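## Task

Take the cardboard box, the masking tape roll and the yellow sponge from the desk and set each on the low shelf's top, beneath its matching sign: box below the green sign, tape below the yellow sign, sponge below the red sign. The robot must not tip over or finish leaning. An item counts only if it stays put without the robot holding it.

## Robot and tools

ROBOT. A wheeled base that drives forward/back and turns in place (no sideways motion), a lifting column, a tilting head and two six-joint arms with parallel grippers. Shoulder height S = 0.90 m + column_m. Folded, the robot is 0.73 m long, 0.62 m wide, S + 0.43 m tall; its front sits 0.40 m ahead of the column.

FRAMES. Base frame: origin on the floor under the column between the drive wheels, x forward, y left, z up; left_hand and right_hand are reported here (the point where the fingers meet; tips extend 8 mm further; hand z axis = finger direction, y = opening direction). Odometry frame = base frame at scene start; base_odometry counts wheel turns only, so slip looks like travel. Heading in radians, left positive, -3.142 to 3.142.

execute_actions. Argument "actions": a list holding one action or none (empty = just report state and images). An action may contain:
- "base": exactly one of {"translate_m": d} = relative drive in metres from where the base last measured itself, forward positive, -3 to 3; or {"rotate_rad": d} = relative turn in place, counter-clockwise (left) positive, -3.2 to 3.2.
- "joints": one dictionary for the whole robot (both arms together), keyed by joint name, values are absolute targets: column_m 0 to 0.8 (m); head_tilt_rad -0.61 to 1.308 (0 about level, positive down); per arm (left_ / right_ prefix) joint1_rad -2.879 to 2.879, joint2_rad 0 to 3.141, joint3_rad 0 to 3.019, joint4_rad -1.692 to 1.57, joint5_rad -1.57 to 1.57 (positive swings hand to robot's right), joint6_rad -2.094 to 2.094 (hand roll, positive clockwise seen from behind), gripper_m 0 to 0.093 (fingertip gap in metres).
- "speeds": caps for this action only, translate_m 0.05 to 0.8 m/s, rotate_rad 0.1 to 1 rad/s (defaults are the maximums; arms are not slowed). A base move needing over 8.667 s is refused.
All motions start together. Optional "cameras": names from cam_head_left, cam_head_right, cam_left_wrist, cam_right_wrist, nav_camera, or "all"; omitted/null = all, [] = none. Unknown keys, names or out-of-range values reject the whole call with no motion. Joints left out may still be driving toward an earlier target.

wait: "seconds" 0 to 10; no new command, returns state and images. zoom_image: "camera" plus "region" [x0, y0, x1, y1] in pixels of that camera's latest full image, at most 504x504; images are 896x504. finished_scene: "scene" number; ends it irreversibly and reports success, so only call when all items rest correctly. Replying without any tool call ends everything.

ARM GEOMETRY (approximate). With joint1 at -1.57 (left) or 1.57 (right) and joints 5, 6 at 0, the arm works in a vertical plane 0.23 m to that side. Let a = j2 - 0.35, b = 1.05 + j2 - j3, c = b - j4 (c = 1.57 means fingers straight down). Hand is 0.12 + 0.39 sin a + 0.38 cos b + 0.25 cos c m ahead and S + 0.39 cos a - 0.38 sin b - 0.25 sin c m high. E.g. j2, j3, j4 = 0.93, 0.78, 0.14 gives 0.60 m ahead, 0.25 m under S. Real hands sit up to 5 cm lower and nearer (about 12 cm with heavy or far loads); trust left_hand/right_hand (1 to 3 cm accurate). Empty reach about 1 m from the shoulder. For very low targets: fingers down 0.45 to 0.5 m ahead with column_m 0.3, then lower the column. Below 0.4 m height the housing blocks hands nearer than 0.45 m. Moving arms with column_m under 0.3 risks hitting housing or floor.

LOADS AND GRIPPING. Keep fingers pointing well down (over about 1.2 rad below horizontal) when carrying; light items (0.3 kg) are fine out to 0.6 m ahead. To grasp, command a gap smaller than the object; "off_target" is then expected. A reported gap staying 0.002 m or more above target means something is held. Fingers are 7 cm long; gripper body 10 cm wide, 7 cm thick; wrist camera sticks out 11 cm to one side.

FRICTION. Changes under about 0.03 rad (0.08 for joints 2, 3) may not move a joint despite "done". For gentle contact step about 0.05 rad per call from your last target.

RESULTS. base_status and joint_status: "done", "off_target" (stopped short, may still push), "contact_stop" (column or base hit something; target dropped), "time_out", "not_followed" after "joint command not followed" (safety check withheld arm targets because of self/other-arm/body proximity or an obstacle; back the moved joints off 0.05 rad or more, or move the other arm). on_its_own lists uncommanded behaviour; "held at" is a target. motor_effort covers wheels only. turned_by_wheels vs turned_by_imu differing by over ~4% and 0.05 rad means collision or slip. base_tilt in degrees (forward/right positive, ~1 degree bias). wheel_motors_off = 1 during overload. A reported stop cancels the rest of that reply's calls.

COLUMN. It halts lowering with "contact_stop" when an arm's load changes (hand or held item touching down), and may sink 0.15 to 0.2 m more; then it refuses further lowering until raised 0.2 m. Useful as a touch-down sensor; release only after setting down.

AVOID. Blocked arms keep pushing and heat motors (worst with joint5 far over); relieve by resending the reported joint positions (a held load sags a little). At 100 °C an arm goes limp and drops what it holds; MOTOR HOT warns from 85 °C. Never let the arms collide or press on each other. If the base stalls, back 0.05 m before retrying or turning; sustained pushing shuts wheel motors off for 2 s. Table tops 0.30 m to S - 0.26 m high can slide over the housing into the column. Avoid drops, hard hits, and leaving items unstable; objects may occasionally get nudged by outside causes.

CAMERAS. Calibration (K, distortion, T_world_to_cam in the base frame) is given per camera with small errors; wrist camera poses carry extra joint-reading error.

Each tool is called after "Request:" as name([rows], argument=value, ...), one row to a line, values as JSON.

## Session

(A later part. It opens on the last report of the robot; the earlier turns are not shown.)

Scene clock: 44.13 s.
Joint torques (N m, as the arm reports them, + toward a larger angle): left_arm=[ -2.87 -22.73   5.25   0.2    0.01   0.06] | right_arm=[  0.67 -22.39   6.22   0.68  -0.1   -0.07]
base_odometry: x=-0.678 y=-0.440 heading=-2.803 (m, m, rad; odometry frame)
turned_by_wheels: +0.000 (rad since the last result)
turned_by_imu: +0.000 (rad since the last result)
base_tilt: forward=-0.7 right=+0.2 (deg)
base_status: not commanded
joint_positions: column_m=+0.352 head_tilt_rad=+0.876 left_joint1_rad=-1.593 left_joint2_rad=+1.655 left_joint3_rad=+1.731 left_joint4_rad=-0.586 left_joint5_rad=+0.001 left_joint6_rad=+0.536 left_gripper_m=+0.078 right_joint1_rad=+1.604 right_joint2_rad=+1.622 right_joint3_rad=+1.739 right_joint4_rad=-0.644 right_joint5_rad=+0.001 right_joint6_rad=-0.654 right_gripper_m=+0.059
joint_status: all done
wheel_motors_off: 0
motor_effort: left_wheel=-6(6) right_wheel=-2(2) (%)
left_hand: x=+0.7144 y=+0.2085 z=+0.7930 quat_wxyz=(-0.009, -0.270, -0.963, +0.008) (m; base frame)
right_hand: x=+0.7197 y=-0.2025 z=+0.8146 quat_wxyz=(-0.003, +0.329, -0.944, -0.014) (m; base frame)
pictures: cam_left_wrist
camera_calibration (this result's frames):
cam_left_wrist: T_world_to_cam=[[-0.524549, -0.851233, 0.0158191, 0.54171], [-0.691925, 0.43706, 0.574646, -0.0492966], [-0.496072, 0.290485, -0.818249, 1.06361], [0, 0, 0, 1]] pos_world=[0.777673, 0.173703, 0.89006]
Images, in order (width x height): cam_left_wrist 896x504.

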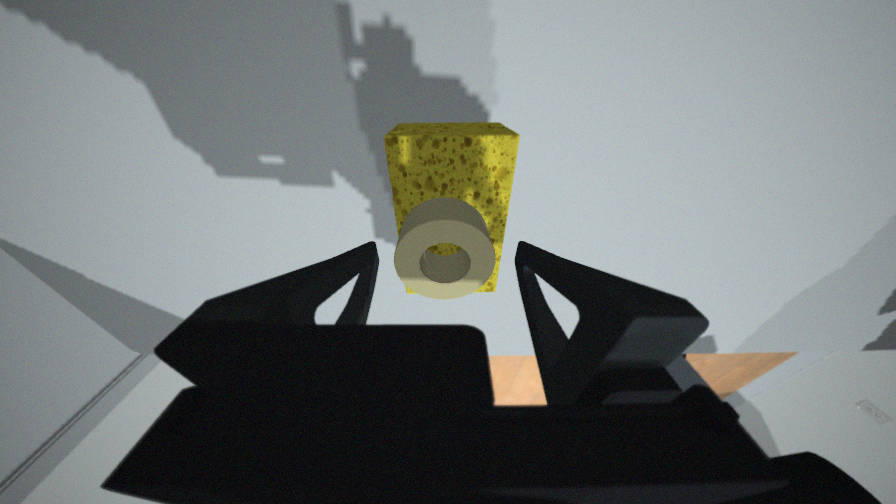

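Request:
execute_actions([
  {"joints":{"column_m":0.316,"left_gripper_m":0.074}},
], cameras=["cam_left_wrist"])

Request:
execute_actions([
  {"joints":{"left_gripper_m":0.04}},
], cameras=["cam_left_wrist","cam_head_left","cam_right_wrist"])

Scene clock: 45.33 s.
Joint torques (N m, as the arm reports them, + toward a larger angle): left_arm=[ -2.37 -22.61   5.67   0.19   0.08   0.07] | right_arm=[  0.53 -21.99   6.14   0.79  -0.08  -0.1 ]
base_odometry: x=-0.678 y=-0.440 heading=-2.803 (m, m, rad; odometry frame)
turned_by_wheels: +0.000 (rad since the last result)
turned_by_imu: +0.000 (rad since the last result)
base_tilt: forward=-0.6 right=+0.4 (deg)
base_status: not commanded
joint_positions: column_m=+0.316 head_tilt_rad=+0.876 left_joint1_rad=-1.593 left_joint2_rad=+1.655 left_joint3_rad=+1.731 left_joint4_rad=-0.586 left_joint5_rad=+0.001 left_joint6_rad=+0.536 left_gripper_m=+0.074 right_joint1_rad=+1.604 right_joint2_rad=+1.622 right_joint3_rad=+1.739 right_joint4_rad=-0.644 right_joint5_rad=+0.001 right_joint6_rad=-0.654 right_gripper_m=+0.059
joint_status: all done
wheel_motors_off: 0
motor_effort: left_wheel=-7(8) right_wheel=-1(2) (%)
left_hand: x=+0.7142 y=+0.2085 z=+0.7567 quat_wxyz=(-0.009, -0.270, -0.963, +0.008) (m; base frame)
right_hand: x=+0.7193 y=-0.2025 z=+0.7781 quat_wxyz=(-0.003, +0.329, -0.944, -0.014) (m; base frame)
pictures: cam_left_wrist
camera_calibration (this result's frames):
cam_left_wrist: T_world_to_cam=[[-0.52455, -0.851229, 0.0160156, 0.542039], [-0.691703, 0.437062, 0.574912, -0.0289539], [-0.496382, 0.290492, -0.818059, 1.03395], [0, 0, 0, 1]] pos_world=[0.777534, 0.1737, 0.853798]
Images, in order (width x height): cam_left_wrist 896x504.

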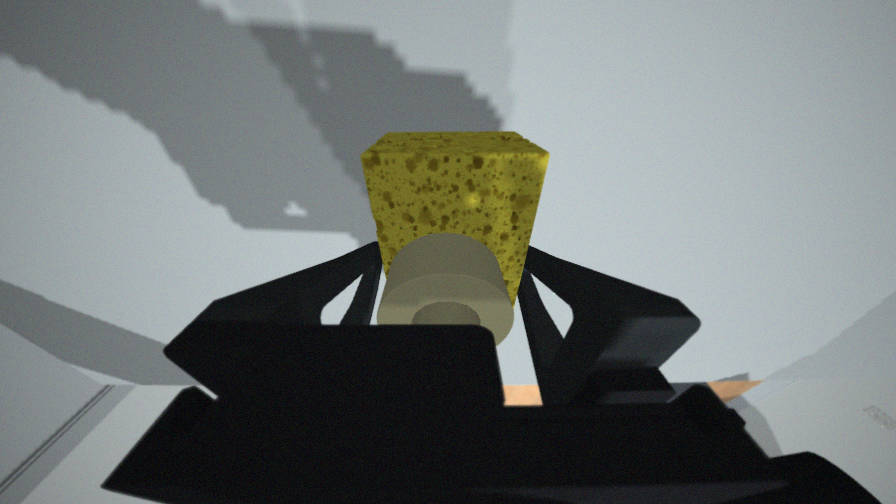

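Scene clock: 45.87 s.
Joint torques (N m, as the arm reports them, + toward a larger angle): left_arm=[ -2.13 -22.89   5.37  -0.04   0.11   0.1 ] | right_arm=[  0.57 -22.05   6.25   0.8   -0.06  -0.1 ]
base_odometry: x=-0.678 y=-0.440 heading=-2.803 (m, m, rad; odometry frame)
turned_by_wheels: +0.000 (rad since the last result)
turned_by_imu: +0.000 (rad since the last result)
base_tilt: forward=-0.7 right=+0.2 (deg)
base_status: not commanded
joint_positions: column_m=+0.316 head_tilt_rad=+0.876 left_joint1_rad=-1.593 left_joint2_rad=+1.655 left_joint3_rad=+1.731 left_joint4_rad=-0.586 left_joint5_rad=+0.001 left_joint6_rad=+0.536 left_gripper_m=+0.058 right_joint1_rad=+1.604 right_joint2_rad=+1.622 right_joint3_rad=+1.739 right_joint4_rad=-0.644 right_joint5_rad=+0.001 right_joint6_rad=-0.654 right_gripper_m=+0.059
joint_status: left_gripper_m off_target (ended at +0.058, target +0.040)
wheel_motors_off: 0
motor_effort: left_wheel=-7(6) right_wheel=+0(1) (%)
left_hand: x=+0.7142 y=+0.2085 z=+0.7567 quat_wxyz=(-0.009, -0.270, -0.963, +0.008) (m; base frame)
right_hand: x=+0.7193 y=-0.2025 z=+0.7781 quat_wxyz=(-0.003, +0.329, -0.944, -0.014) (m; base frame)
pictures: cam_head_left, cam_left_wrist, cam_right_wrist
camera_calibration (this result's frames):
cam_head_left: T_world_to_cam=[[-0.0278271, -0.998885, 0.0381463, 0.0159247], [-0.712243, -0.00696293, -0.701898, 0.932693], [0.701381, -0.0467012, -0.711255, 0.817745], [0, 0, 0, 1]] pos_world=[0.0911965, 0.0605908, 1.23567]
cam_left_wrist: T_world_to_cam=[[-0.52455, -0.851229, 0.0160156, 0.542039], [-0.691703, 0.437062, 0.574912, -0.0289539], [-0.496382, 0.290492, -0.818059, 1.03395], [0, 0, 0, 1]] pos_world=[0.777534, 0.1737, 0.853798]
cam_right_wrist: T_world_to_cam=[[0.619057, -0.78527, -0.0108938, -0.597606], [-0.639507, -0.512101, 0.573396, -0.080749], [-0.45585, -0.347998, -0.819206, 1.01875], [0, 0, 0, 1]] pos_world=[0.782711, -0.156111, 0.874359]
Images, in order (width x height): cam_head_left 896x504, cam_left_wrist 896x504, cam_right_wrist 896x504.

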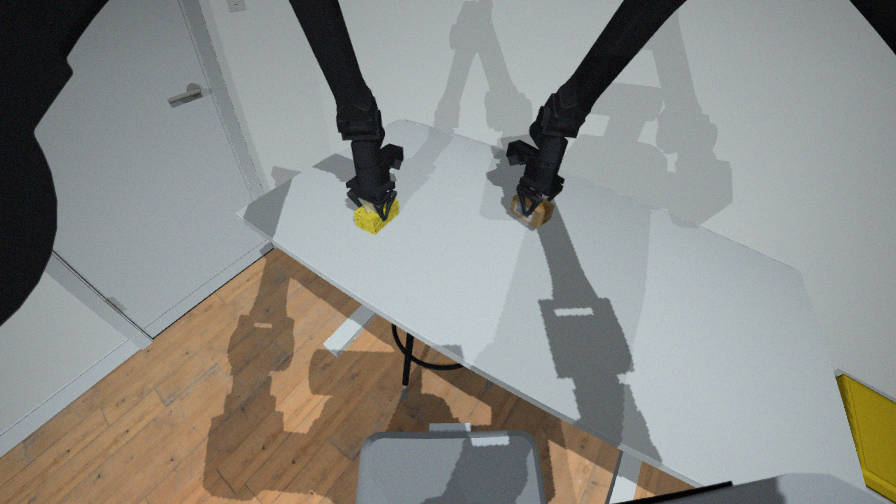

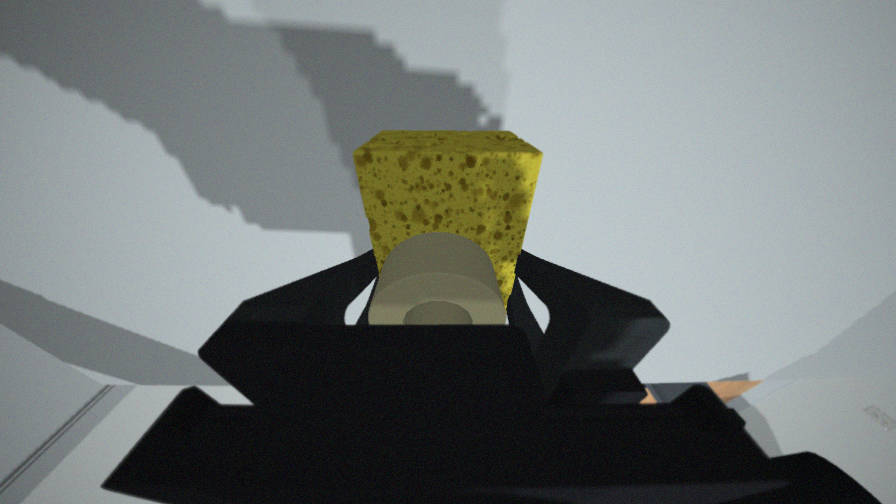

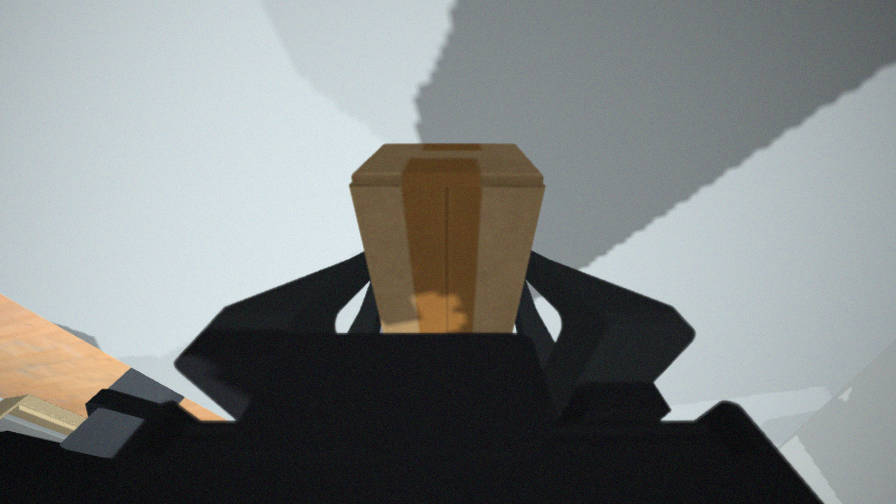

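Request:
execute_actions([
  {"base":{"rotate_rad":-0.182},"joints":{"column_m":0.345}},
], cameras=["cam_left_wrist","cam_head_left","cam_right_wrist"])

Scene clock: 49.37 s.
Joint torques (N m, as the arm reports them, + toward a larger angle): left_arm=[ -1.39 -23.03   5.35  -0.09   0.08   0.06] | right_arm=[  0.9  -21.73   6.2    0.75  -0.08  -0.12]
base_odometry: x=-0.678 y=-0.440 heading=-2.982 (m, m, rad; odometry frame)
turned_by_wheels: -0.179 (rad since the last result)
turned_by_imu: -0.177 (rad since the last result)
base_tilt: forward=-0.7 right=+0.2 (deg)
base_status: done
joint_positions: column_m=+0.345 head_tilt_rad=+0.876 left_joint1_rad=-1.607 left_joint2_rad=+1.656 left_joint3_rad=+1.731 left_joint4_rad=-0.586 left_joint5_rad=+0.001 left_joint6_rad=+0.536 left_gripper_m=+0.058 right_joint1_rad=+1.597 right_joint2_rad=+1.622 right_joint3_rad=+1.739 right_joint4_rad=-0.644 right_joint5_rad=+0.001 right_joint6_rad=-0.654 right_gripper_m=+0.059
joint_status: all done
wheel_motors_off: 0
motor_effort: left_wheel=+0(27) right_wheel=-1(67) (%)
left_hand: x=+0.7137 y=+0.1987 z=+0.7854 quat_wxyz=(-0.010, -0.273, -0.962, +0.014) (m; base frame)
right_hand: x=+0.7194 y=-0.2073 z=+0.8069 quat_wxyz=(-0.002, +0.327, -0.945, -0.011) (m; base frame)
pictures: cam_head_left, cam_left_wrist, cam_right_wrist
camera_calibration (this result's frames):
cam_head_left: T_world_to_cam=[[-0.0278271, -0.998885, 0.0381463, 0.0148223], [-0.712243, -0.00696293, -0.701898, 0.952978], [0.701381, -0.0467012, -0.711255, 0.8383], [0, 0, 0, 1]] pos_world=[0.0911964, 0.0605908, 1.26457]
cam_left_wrist: T_world_to_cam=[[-0.530381, -0.847345, 0.0265095, 0.528082], [-0.688217, 0.448616, 0.570176, -0.0425607], [-0.495028, 0.284166, -0.821095, 1.06272], [0, 0, 0, 1]] pos_world=[0.776871, 0.164571, 0.882863]
cam_right_wrist: T_world_to_cam=[[0.616357, -0.787442, -0.00621764, -0.603396], [-0.641256, -0.506484, 0.576424, -0.099693], [-0.45705, -0.351296, -0.817127, 1.03919], [0, 0, 0, 1]] pos_world=[0.78294, -0.160569, 0.902862]
Images, in order (width x height): cam_head_left 896x504, cam_left_wrist 896x504, cam_right_wrist 896x504.

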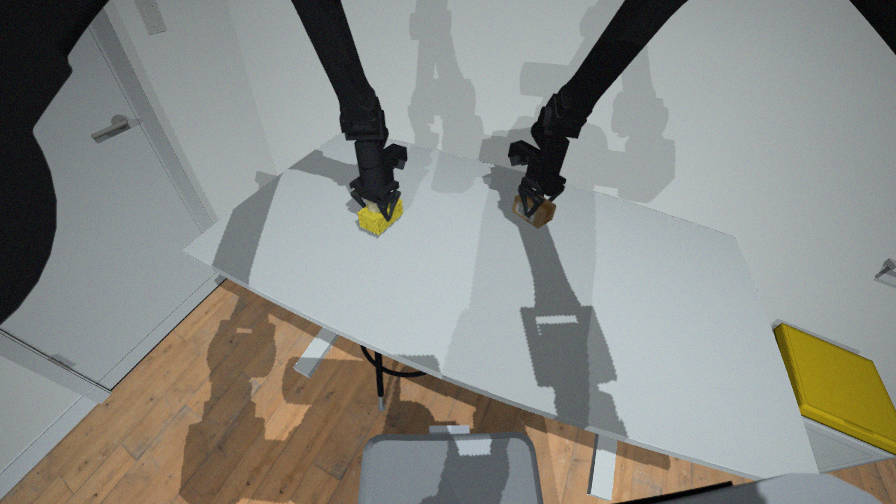

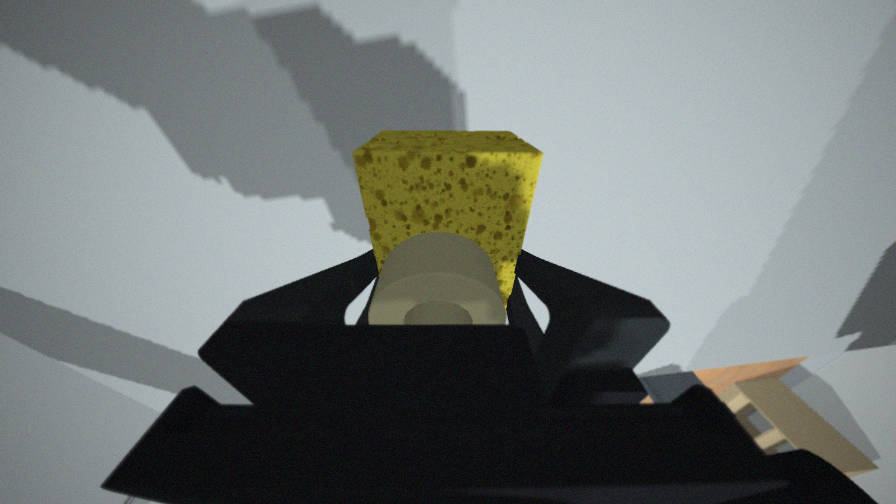

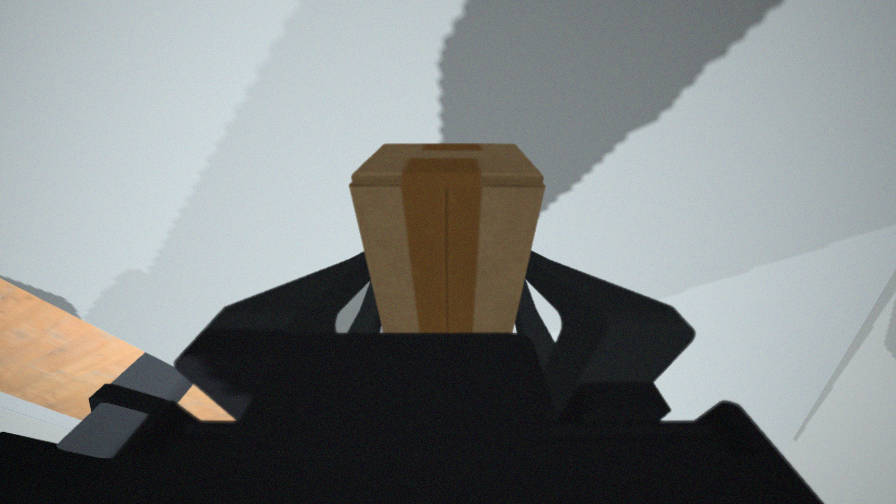

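Request:
zoom_image(camera="cam_head_left", region=[400, 330, 850, 504])

Request:
zoom_image(camera="cam_head_left", region=[160, 220, 460, 400])

Region (400, 330, 850, 504) of cam_head_left's 896x504 image, scaled by 1.120, with more detail than that image has; it fills the top 195 rows of this view, and the rest is white.

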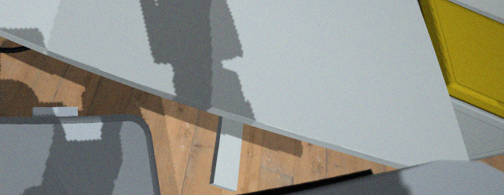

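Region (160, 220, 460, 400) of cam_head_left's 896x504 image, scaled by 1.680, with more detail than that image has; it fills the top 302 rows of this view, and the rest is white.

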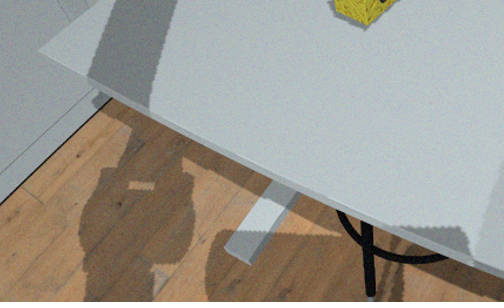

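Request:
execute_actions(actions=[], cameras=["nav_camera","cam_head_right","cam_left_wrist"])

Scene clock: 50.43 s.
Joint torques (N m, as the arm reports them, + toward a larger angle): left_arm=[ -1.35 -23.26   5.22   0.08   0.02   0.03] | right_arm=[  1.22 -21.84   6.33   0.73  -0.07  -0.09]
base_odometry: x=-0.678 y=-0.440 heading=-2.982 (m, m, rad; odometry frame)
turned_by_wheels: +0.000 (rad since the last result)
turned_by_imu: +0.000 (rad since the last result)
base_tilt: forward=-0.6 right=+0.3 (deg)
base_status: done
joint_positions: column_m=+0.345 head_tilt_rad=+0.876 left_joint1_rad=-1.607 left_joint2_rad=+1.656 left_joint3_rad=+1.731 left_joint4_rad=-0.586 left_joint5_rad=+0.001 left_joint6_rad=+0.536 left_gripper_m=+0.058 right_joint1_rad=+1.597 right_joint2_rad=+1.622 right_joint3_rad=+1.739 right_joint4_rad=-0.644 right_joint5_rad=+0.001 right_joint6_rad=-0.654 right_gripper_m=+0.059
joint_status: all done
wheel_motors_off: 0
motor_effort: left_wheel=+0(27) right_wheel=-1(67) (%)
left_hand: x=+0.7137 y=+0.1987 z=+0.7854 quat_wxyz=(-0.010, -0.273, -0.962, +0.014) (m; base frame)
right_hand: x=+0.7194 y=-0.2073 z=+0.8069 quat_wxyz=(-0.002, +0.327, -0.945, -0.011) (m; base frame)
pictures: cam_head_right, cam_left_wrist, nav_camera
camera_calibration (this result's frames):
cam_head_right: T_world_to_cam=[[-0.0416625, -0.998184, 0.0435163, -0.105702], [-0.710113, -0.00105612, -0.704087, 0.958616], [0.702854, -0.0602355, -0.708779, 0.837639], [0, 0, 0, 1]] pos_world=[0.0875837, -0.0540415, 1.27325]
cam_left_wrist: T_world_to_cam=[[-0.530381, -0.847345, 0.0265095, 0.528082], [-0.688217, 0.448616, 0.570176, -0.0425607], [-0.495028, 0.284166, -0.821095, 1.06272], [0, 0, 0, 1]] pos_world=[0.776871, 0.164571, 0.882863]
Images, in order (width x height): cam_head_right 896x504, cam_left_wrist 896x504, nav_camera 896x504.

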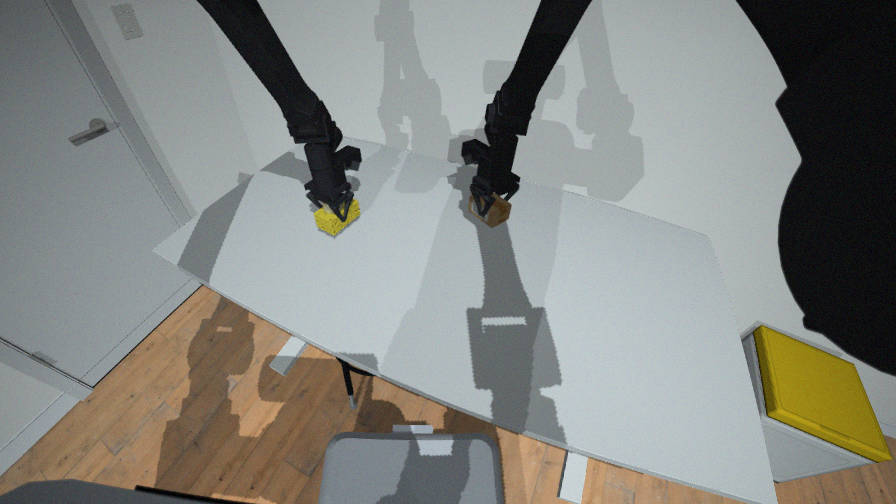

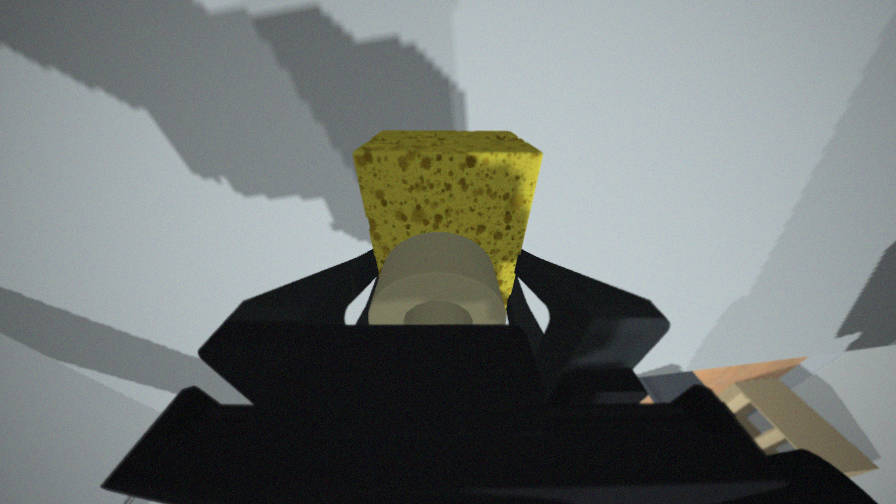

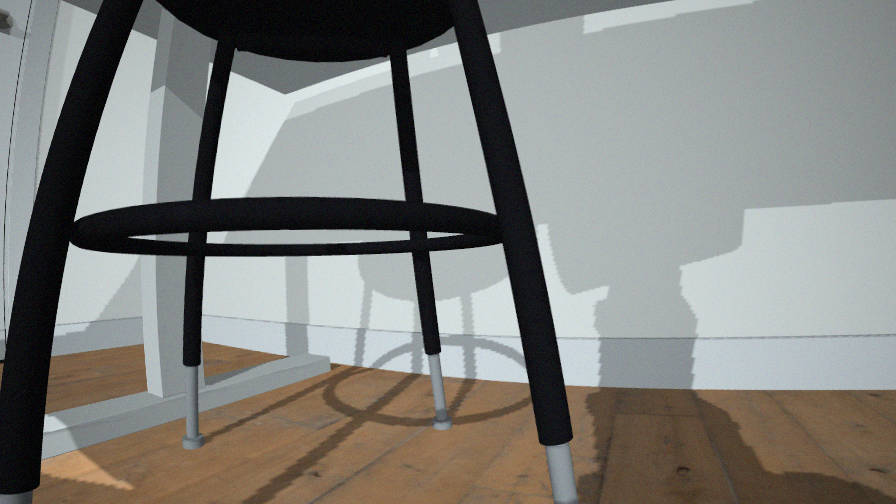

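Request:
execute_actions(actions=[])

Scene clock: 51.13 s.
Joint torques (N m, as the arm reports them, + toward a larger angle): left_arm=[ -1.95 -23.03   5.3    0.22   0.08   0.07] | right_arm=[  1.   -22.19   6.24   0.78  -0.09  -0.1 ]
base_odometry: x=-0.678 y=-0.440 heading=-2.982 (m, m, rad; odometry frame)
turned_by_wheels: +0.000 (rad since the last result)
turned_by_imu: +0.000 (rad since the last result)
base_tilt: forward=-0.6 right=+0.3 (deg)
base_status: done
joint_positions: column_m=+0.345 head_tilt_rad=+0.876 left_joint1_rad=-1.607 left_joint2_rad=+1.656 left_joint3_rad=+1.731 left_joint4_rad=-0.586 left_joint5_rad=+0.001 left_joint6_rad=+0.536 left_gripper_m=+0.058 right_joint1_rad=+1.597 right_joint2_rad=+1.622 right_joint3_rad=+1.739 right_joint4_rad=-0.644 right_joint5_rad=+0.001 right_joint6_rad=-0.654 right_gripper_m=+0.059
joint_status: all done
wheel_motors_off: 0
motor_effort: left_wheel=-1(27) right_wheel=+0(67) (%)
left_hand: x=+0.7137 y=+0.1987 z=+0.7854 quat_wxyz=(-0.010, -0.273, -0.962, +0.014) (m; base frame)
right_hand: x=+0.7194 y=-0.2073 z=+0.8069 quat_wxyz=(-0.002, +0.327, -0.945, -0.011) (m; base frame)
pictures: cam_head_left, cam_head_right, cam_left_wrist, cam_right_wrist, nav_camera
camera_calibration (this result's frames):
cam_head_left: T_world_to_cam=[[-0.0278271, -0.998885, 0.0381463, 0.0148223], [-0.712243, -0.00696293, -0.701898, 0.952978], [0.701381, -0.0467012, -0.711255, 0.8383], [0, 0, 0, 1]] pos_world=[0.0911964, 0.0605908, 1.26457]
cam_head_right: T_world_to_cam=[[-0.0416625, -0.998184, 0.0435163, -0.105702], [-0.710113, -0.00105612, -0.704087, 0.958616], [0.702854, -0.0602355, -0.708779, 0.837639], [0, 0, 0, 1]] pos_world=[0.0875837, -0.0540415, 1.27325]
cam_left_wrist: T_world_to_cam=[[-0.530381, -0.847345, 0.0265095, 0.528082], [-0.688217, 0.448616, 0.570176, -0.0425607], [-0.495028, 0.284166, -0.821095, 1.06272], [0, 0, 0, 1]] pos_world=[0.776871, 0.164571, 0.882863]
cam_right_wrist: T_world_to_cam=[[0.616357, -0.787442, -0.00621764, -0.603396], [-0.641256, -0.506484, 0.576424, -0.099693], [-0.45705, -0.351296, -0.817127, 1.03919], [0, 0, 0, 1]] pos_world=[0.78294, -0.160569, 0.902862]
Images, in order (width x height): cam_head_left 896x504, cam_head_right 896x504, cam_left_wrist 896x504, cam_right_wrist 896x504, nav_camera 896x504.

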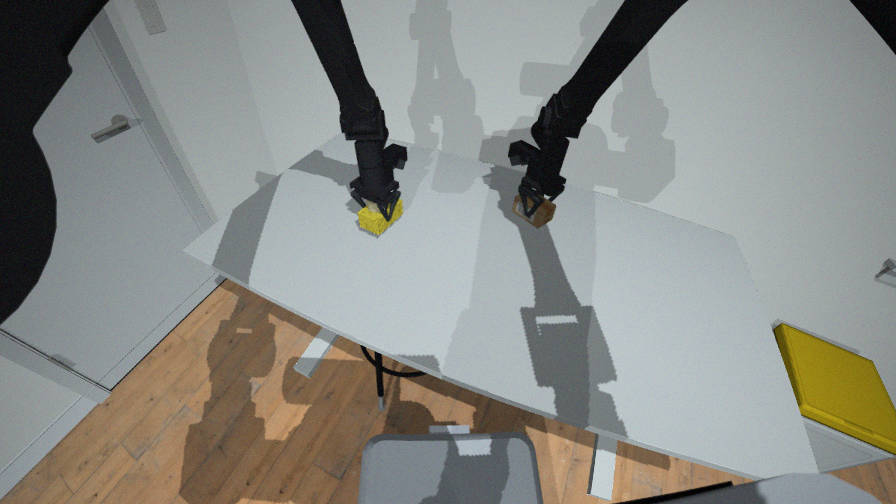

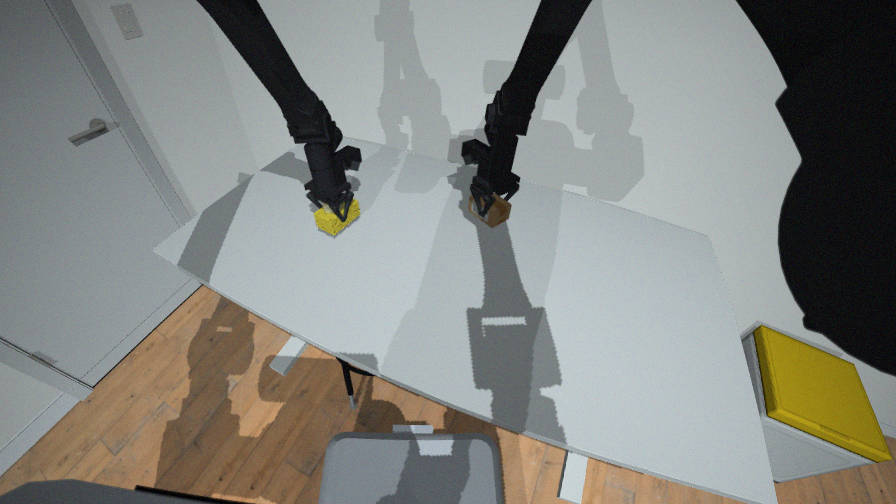

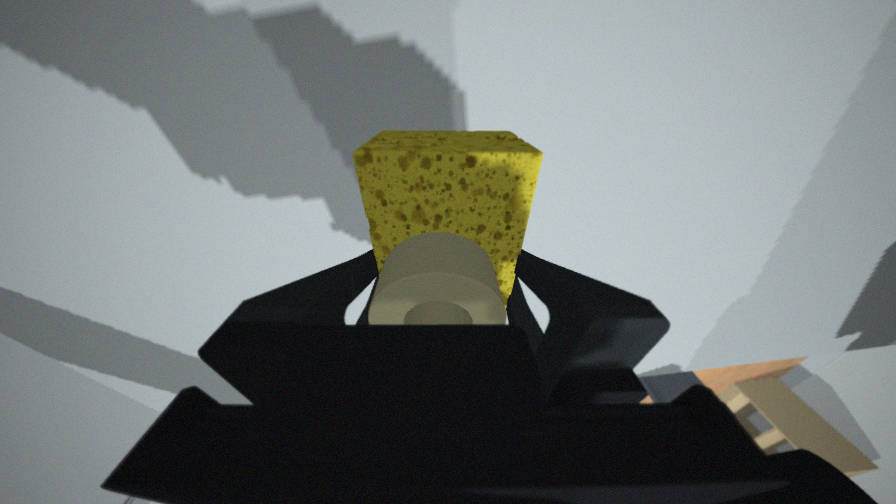

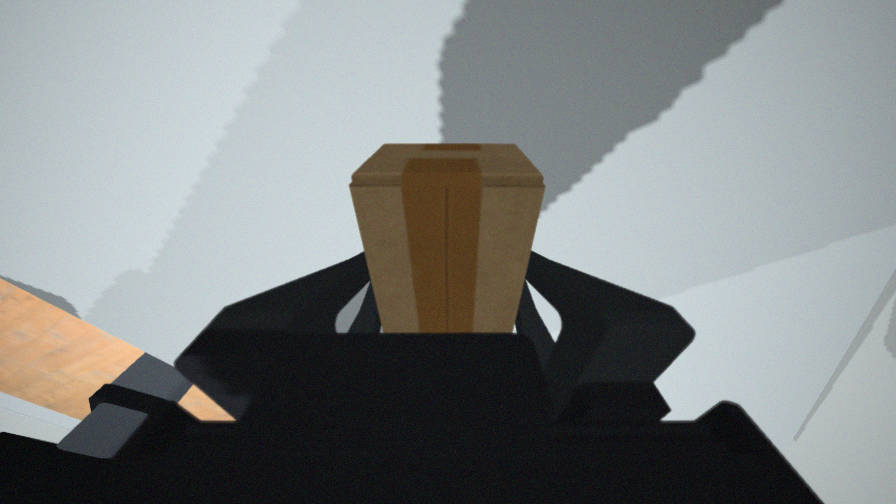

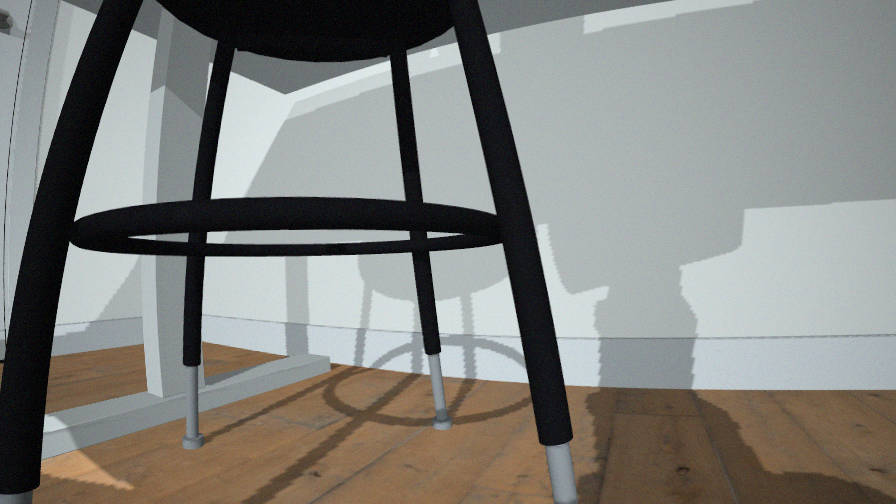

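Request:
zoom_image(camera="nav_camera", region=[320, 300, 620, 420])

Request:
zoom_image(camera="nav_camera", region=[596, 300, 896, 420])

Region (320, 300, 620, 420) of nav_camera's 896x504 image, scaled by 1.680, with more detail than that image has; it fills the top 202 rows of this view, and the rest is white.

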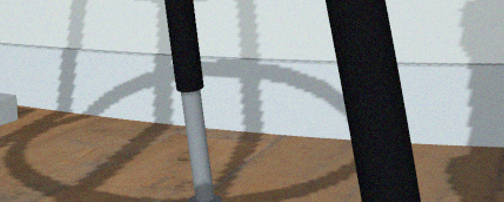

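Region (596, 300, 896, 420) of nav_camera's 896x504 image, scaled by 1.680, with more detail than that image has; it fills the top 202 rows of this view, and the rest is white.

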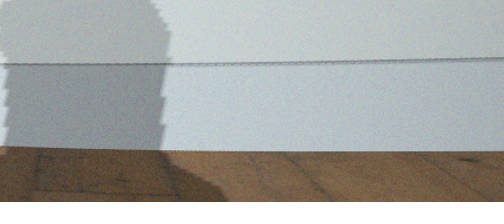

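Request:
zoom_image(camera="cam_head_left", region=[160, 120, 412, 372])

Request:
zoom_image(camera="cam_head_left", region=[600, 200, 852, 452])

Request:
zoom_image(camera="cam_head_left", region=[400, 300, 652, 504])

Region (160, 120, 412, 372) of cam_head_left's 896x504 image, scaled by 2.000, with more detail than that image has.

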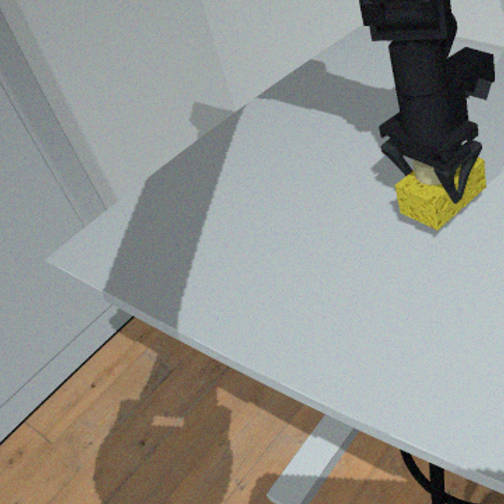

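Region (600, 200, 852, 452) of cam_head_left's 896x504 image, scaled by 2.000, with more detail than that image has.

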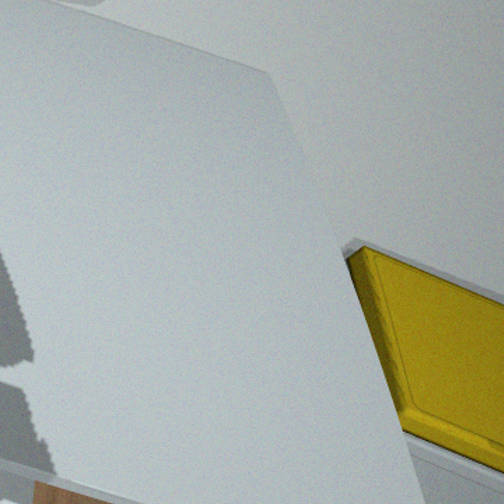

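Region (400, 300, 652, 504) of cam_head_left's 896x504 image, scaled by 2.000, with more detail than that image has; it fills the top 408 rows of this view, and the rest is white.

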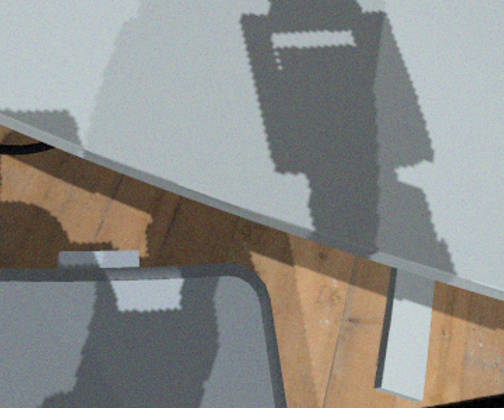

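Request:
zoom_image(camera="cam_head_left", region=[0, 260, 244, 504])

Region (0, 260, 244, 504) of cam_head_left's 896x504 image, scaled by 2.066, with more detail than that image has.

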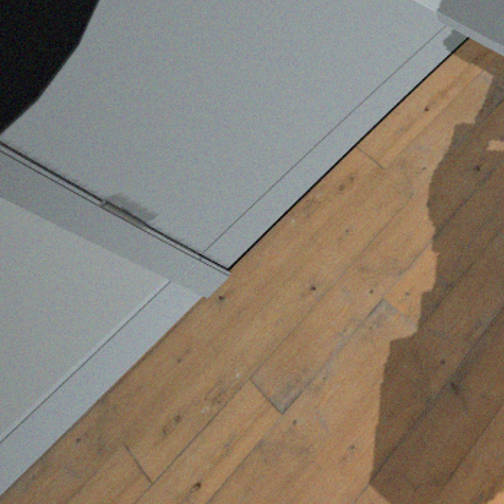

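Request:
zoom_image(camera="cam_head_right", region=[60, 280, 340, 504])

Request:
zoom_image(camera="nav_camera", region=[560, 370, 896, 504])

Request:
zoom_image(camera="nav_camera", region=[200, 350, 560, 504])

Region (60, 280, 340, 504) of cam_head_right's 896x504 image, scaled by 1.800, with more detail than that image has; it fills the top 403 rows of this view, and the rest is white.

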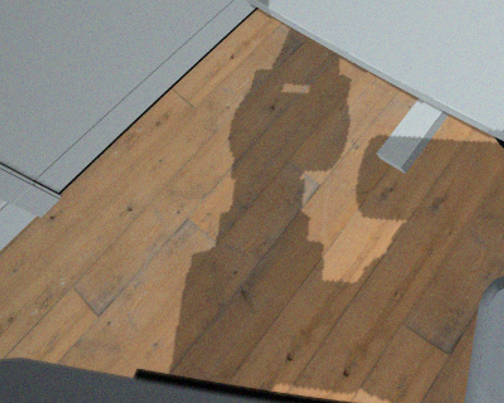

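Region (560, 370, 896, 504) of nav_camera's 896x504 image, scaled by 1.500, with more detail than that image has; it fills the top 201 rows of this view, and the rest is white.

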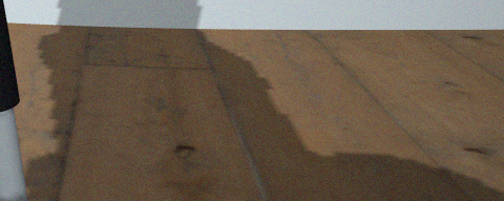

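Region (200, 350, 560, 504) of nav_camera's 896x504 image, scaled by 1.400, with more detail than that image has; it fills the top 216 rows of this view, and the rest is white.

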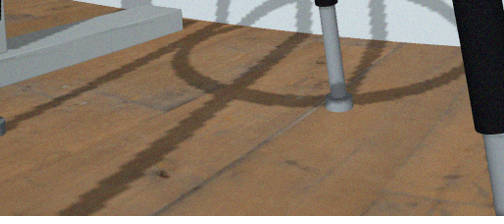

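Request:
execute_actions([
  {"base": {"rotate_rad": -0.058}},
], cameras=["nav_camera"])

Scene clock: 55.67 s.
Joint torques (N m, as the arm reports them, + toward a larger angle): left_arm=[ -1.19 -23.64   5.28   0.15   0.12   0.09] | right_arm=[  1.31 -21.64   6.63   0.75  -0.04  -0.1 ]
base_odometry: x=-0.678 y=-0.440 heading=-3.038 (m, m, rad; odometry frame)
turned_by_wheels: -0.055 (rad since the last result)
turned_by_imu: -0.054 (rad since the last result)
base_tilt: forward=-0.7 right=+0.2 (deg)
base_status: done
joint_positions: column_m=+0.345 head_tilt_rad=+0.876 left_joint1_rad=-1.606 left_joint2_rad=+1.656 left_joint3_rad=+1.731 left_joint4_rad=-0.586 left_joint5_rad=+0.001 left_joint6_rad=+0.536 left_gripper_m=+0.058 right_joint1_rad=+1.598 right_joint2_rad=+1.622 right_joint3_rad=+1.739 right_joint4_rad=-0.644 right_joint5_rad=+0.001 right_joint6_rad=-0.654 right_gripper_m=+0.059
joint_status: not commanded
wheel_motors_off: 0
motor_effort: left_wheel=+0(51) right_wheel=-1(75) (%)
left_hand: x=+0.7137 y=+0.1992 z=+0.7854 quat_wxyz=(-0.010, -0.273, -0.962, +0.014) (m; base frame)
right_hand: x=+0.7194 y=-0.2068 z=+0.8069 quat_wxyz=(-0.002, +0.327, -0.945, -0.011) (m; base frame)
pictures: nav_camera
Images, in order (width x height): nav_camera 896x504.

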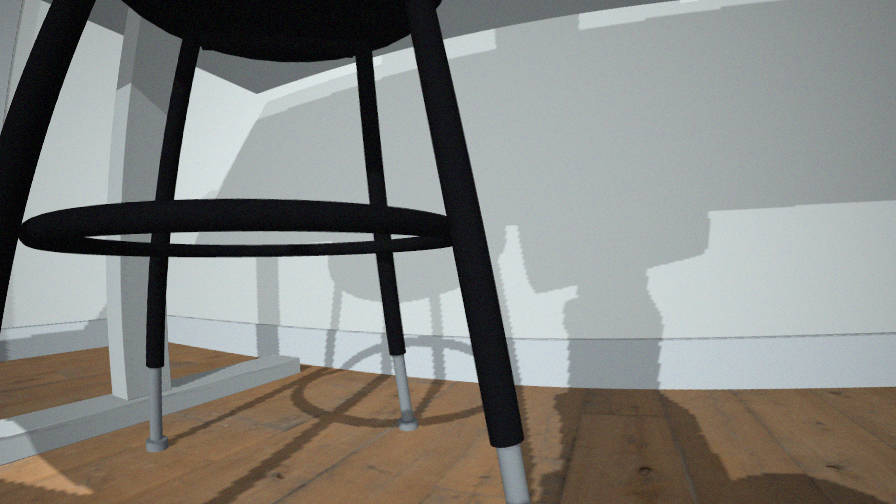

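Request:
execute_actions([
  {"base": {"translate_m": -3.0}},
])

Scene clock: 61.83 s.
Joint torques (N m, as the arm reports them, + toward a larger angle): left_arm=[ -0.83 -22.91   5.37   0.13   0.12   0.07] | right_arm=[  1.18 -22.16   6.31   0.81  -0.05  -0.1 ]
base_odometry: x=+2.306 y=-0.128 heading=-3.037 (m, m, rad; odometry frame)
turned_by_wheels: +0.001 (rad since the last result)
turned_by_imu: -0.005 (rad since the last result)
base_tilt: forward=-0.8 right=+0.3 (deg)
base_status: done
joint_positions: column_m=+0.345 head_tilt_rad=+0.876 left_joint1_rad=-1.605 left_joint2_rad=+1.656 left_joint3_rad=+1.731 left_joint4_rad=-0.586 left_joint5_rad=+0.001 left_joint6_rad=+0.536 left_gripper_m=+0.058 right_joint1_rad=+1.598 right_joint2_rad=+1.622 right_joint3_rad=+1.739 right_joint4_rad=-0.644 right_joint5_rad=+0.001 right_joint6_rad=-0.654 right_gripper_m=+0.059
joint_status: not commanded
wheel_motors_off: 0
motor_effort: left_wheel=+1(34) right_wheel=-2(61) (%)
left_hand: x=+0.7135 y=+0.1995 z=+0.7853 quat_wxyz=(-0.010, -0.273, -0.962, +0.014) (m; base frame)
right_hand: x=+0.7190 y=-0.2068 z=+0.8067 quat_wxyz=(-0.002, +0.327, -0.945, -0.011) (m; base frame)
pictures: cam_head_left, cam_head_right, cam_left_wrist, cam_right_wrist, nav_camera
camera_calibration (this result's frames):
cam_head_left: T_world_to_cam=[[-0.0278271, -0.998885, 0.0381463, 0.0148222], [-0.712243, -0.00696293, -0.701898, 0.952977], [0.701381, -0.0467012, -0.711255, 0.8383], [0, 0, 0, 1]] pos_world=[0.0911964, 0.0605908, 1.26457]
cam_head_right: T_world_to_cam=[[-0.0416625, -0.998184, 0.0435163, -0.105702], [-0.710113, -0.00105612, -0.704087, 0.958616], [0.702854, -0.0602355, -0.708779, 0.83764], [0, 0, 0, 1]] pos_world=[0.0875837, -0.0540415, 1.27325]
cam_left_wrist: T_world_to_cam=[[-0.529896, -0.847668, 0.0258659, 0.528899], [-0.688251, 0.447661, 0.570886, -0.0433469], [-0.495501, 0.284708, -0.820622, 1.06216], [0, 0, 0, 1]] pos_world=[0.776728, 0.16533, 0.882696]
cam_right_wrist: T_world_to_cam=[[0.616666, -0.787192, -0.00720014, -0.602091], [-0.640614, -0.507115, 0.576583, -0.100325], [-0.457533, -0.350947, -0.817007, 1.03937], [0, 0, 0, 1]] pos_world=[0.782566, -0.160073, 0.902683]
Images, in order (width x height): cam_head_left 896x504, cam_head_right 896x504, cam_left_wrist 896x504, cam_right_wrist 896x504, nav_camera 896x504.

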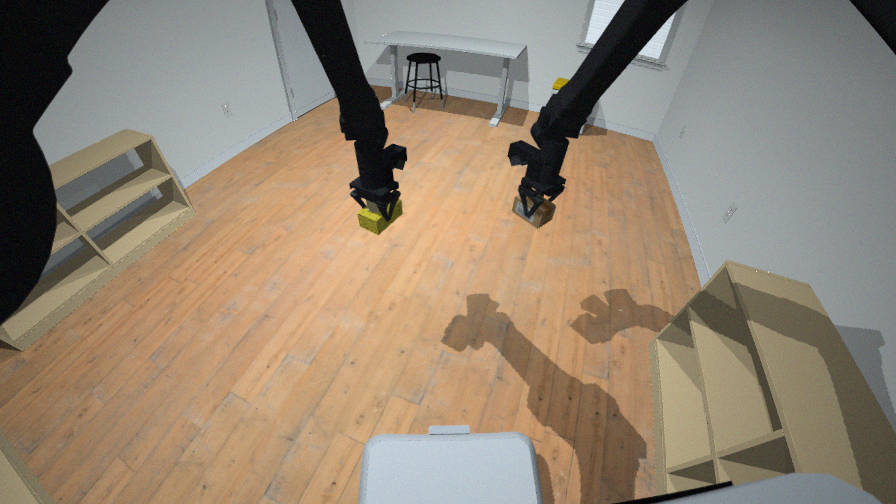

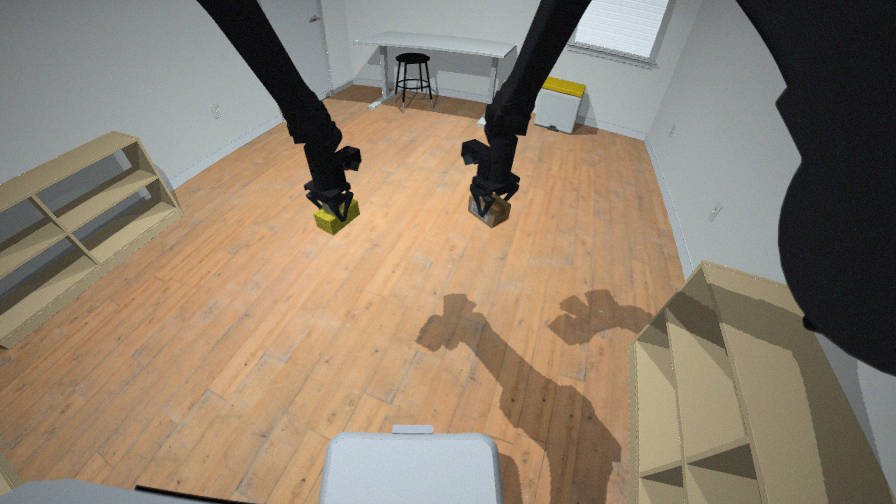

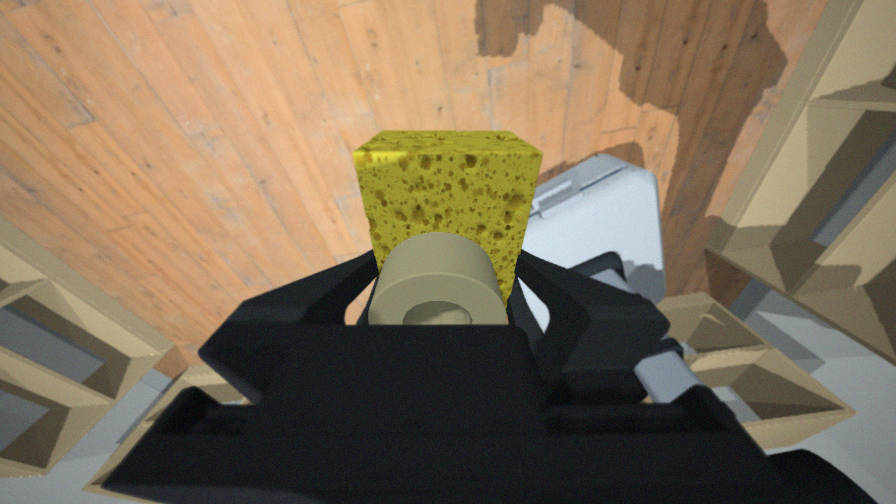

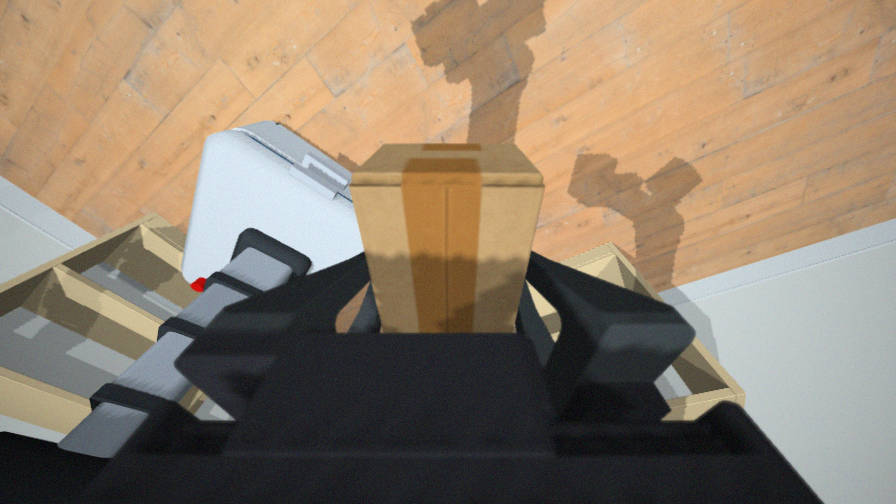

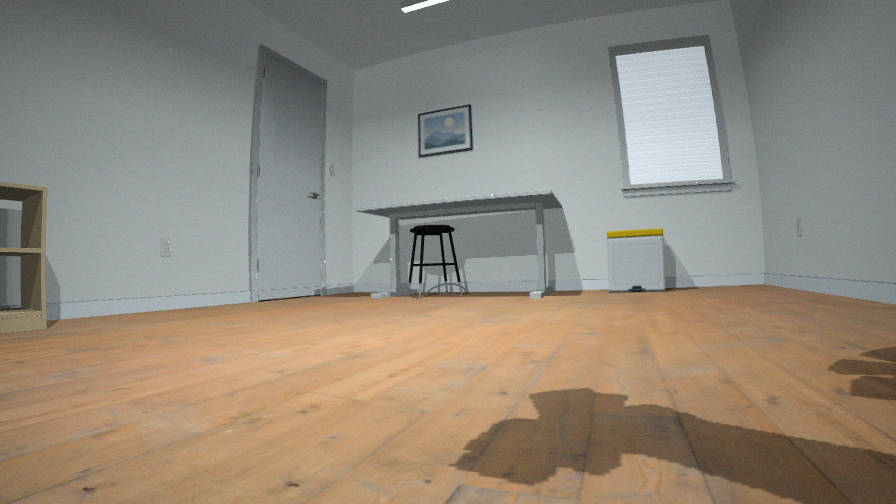

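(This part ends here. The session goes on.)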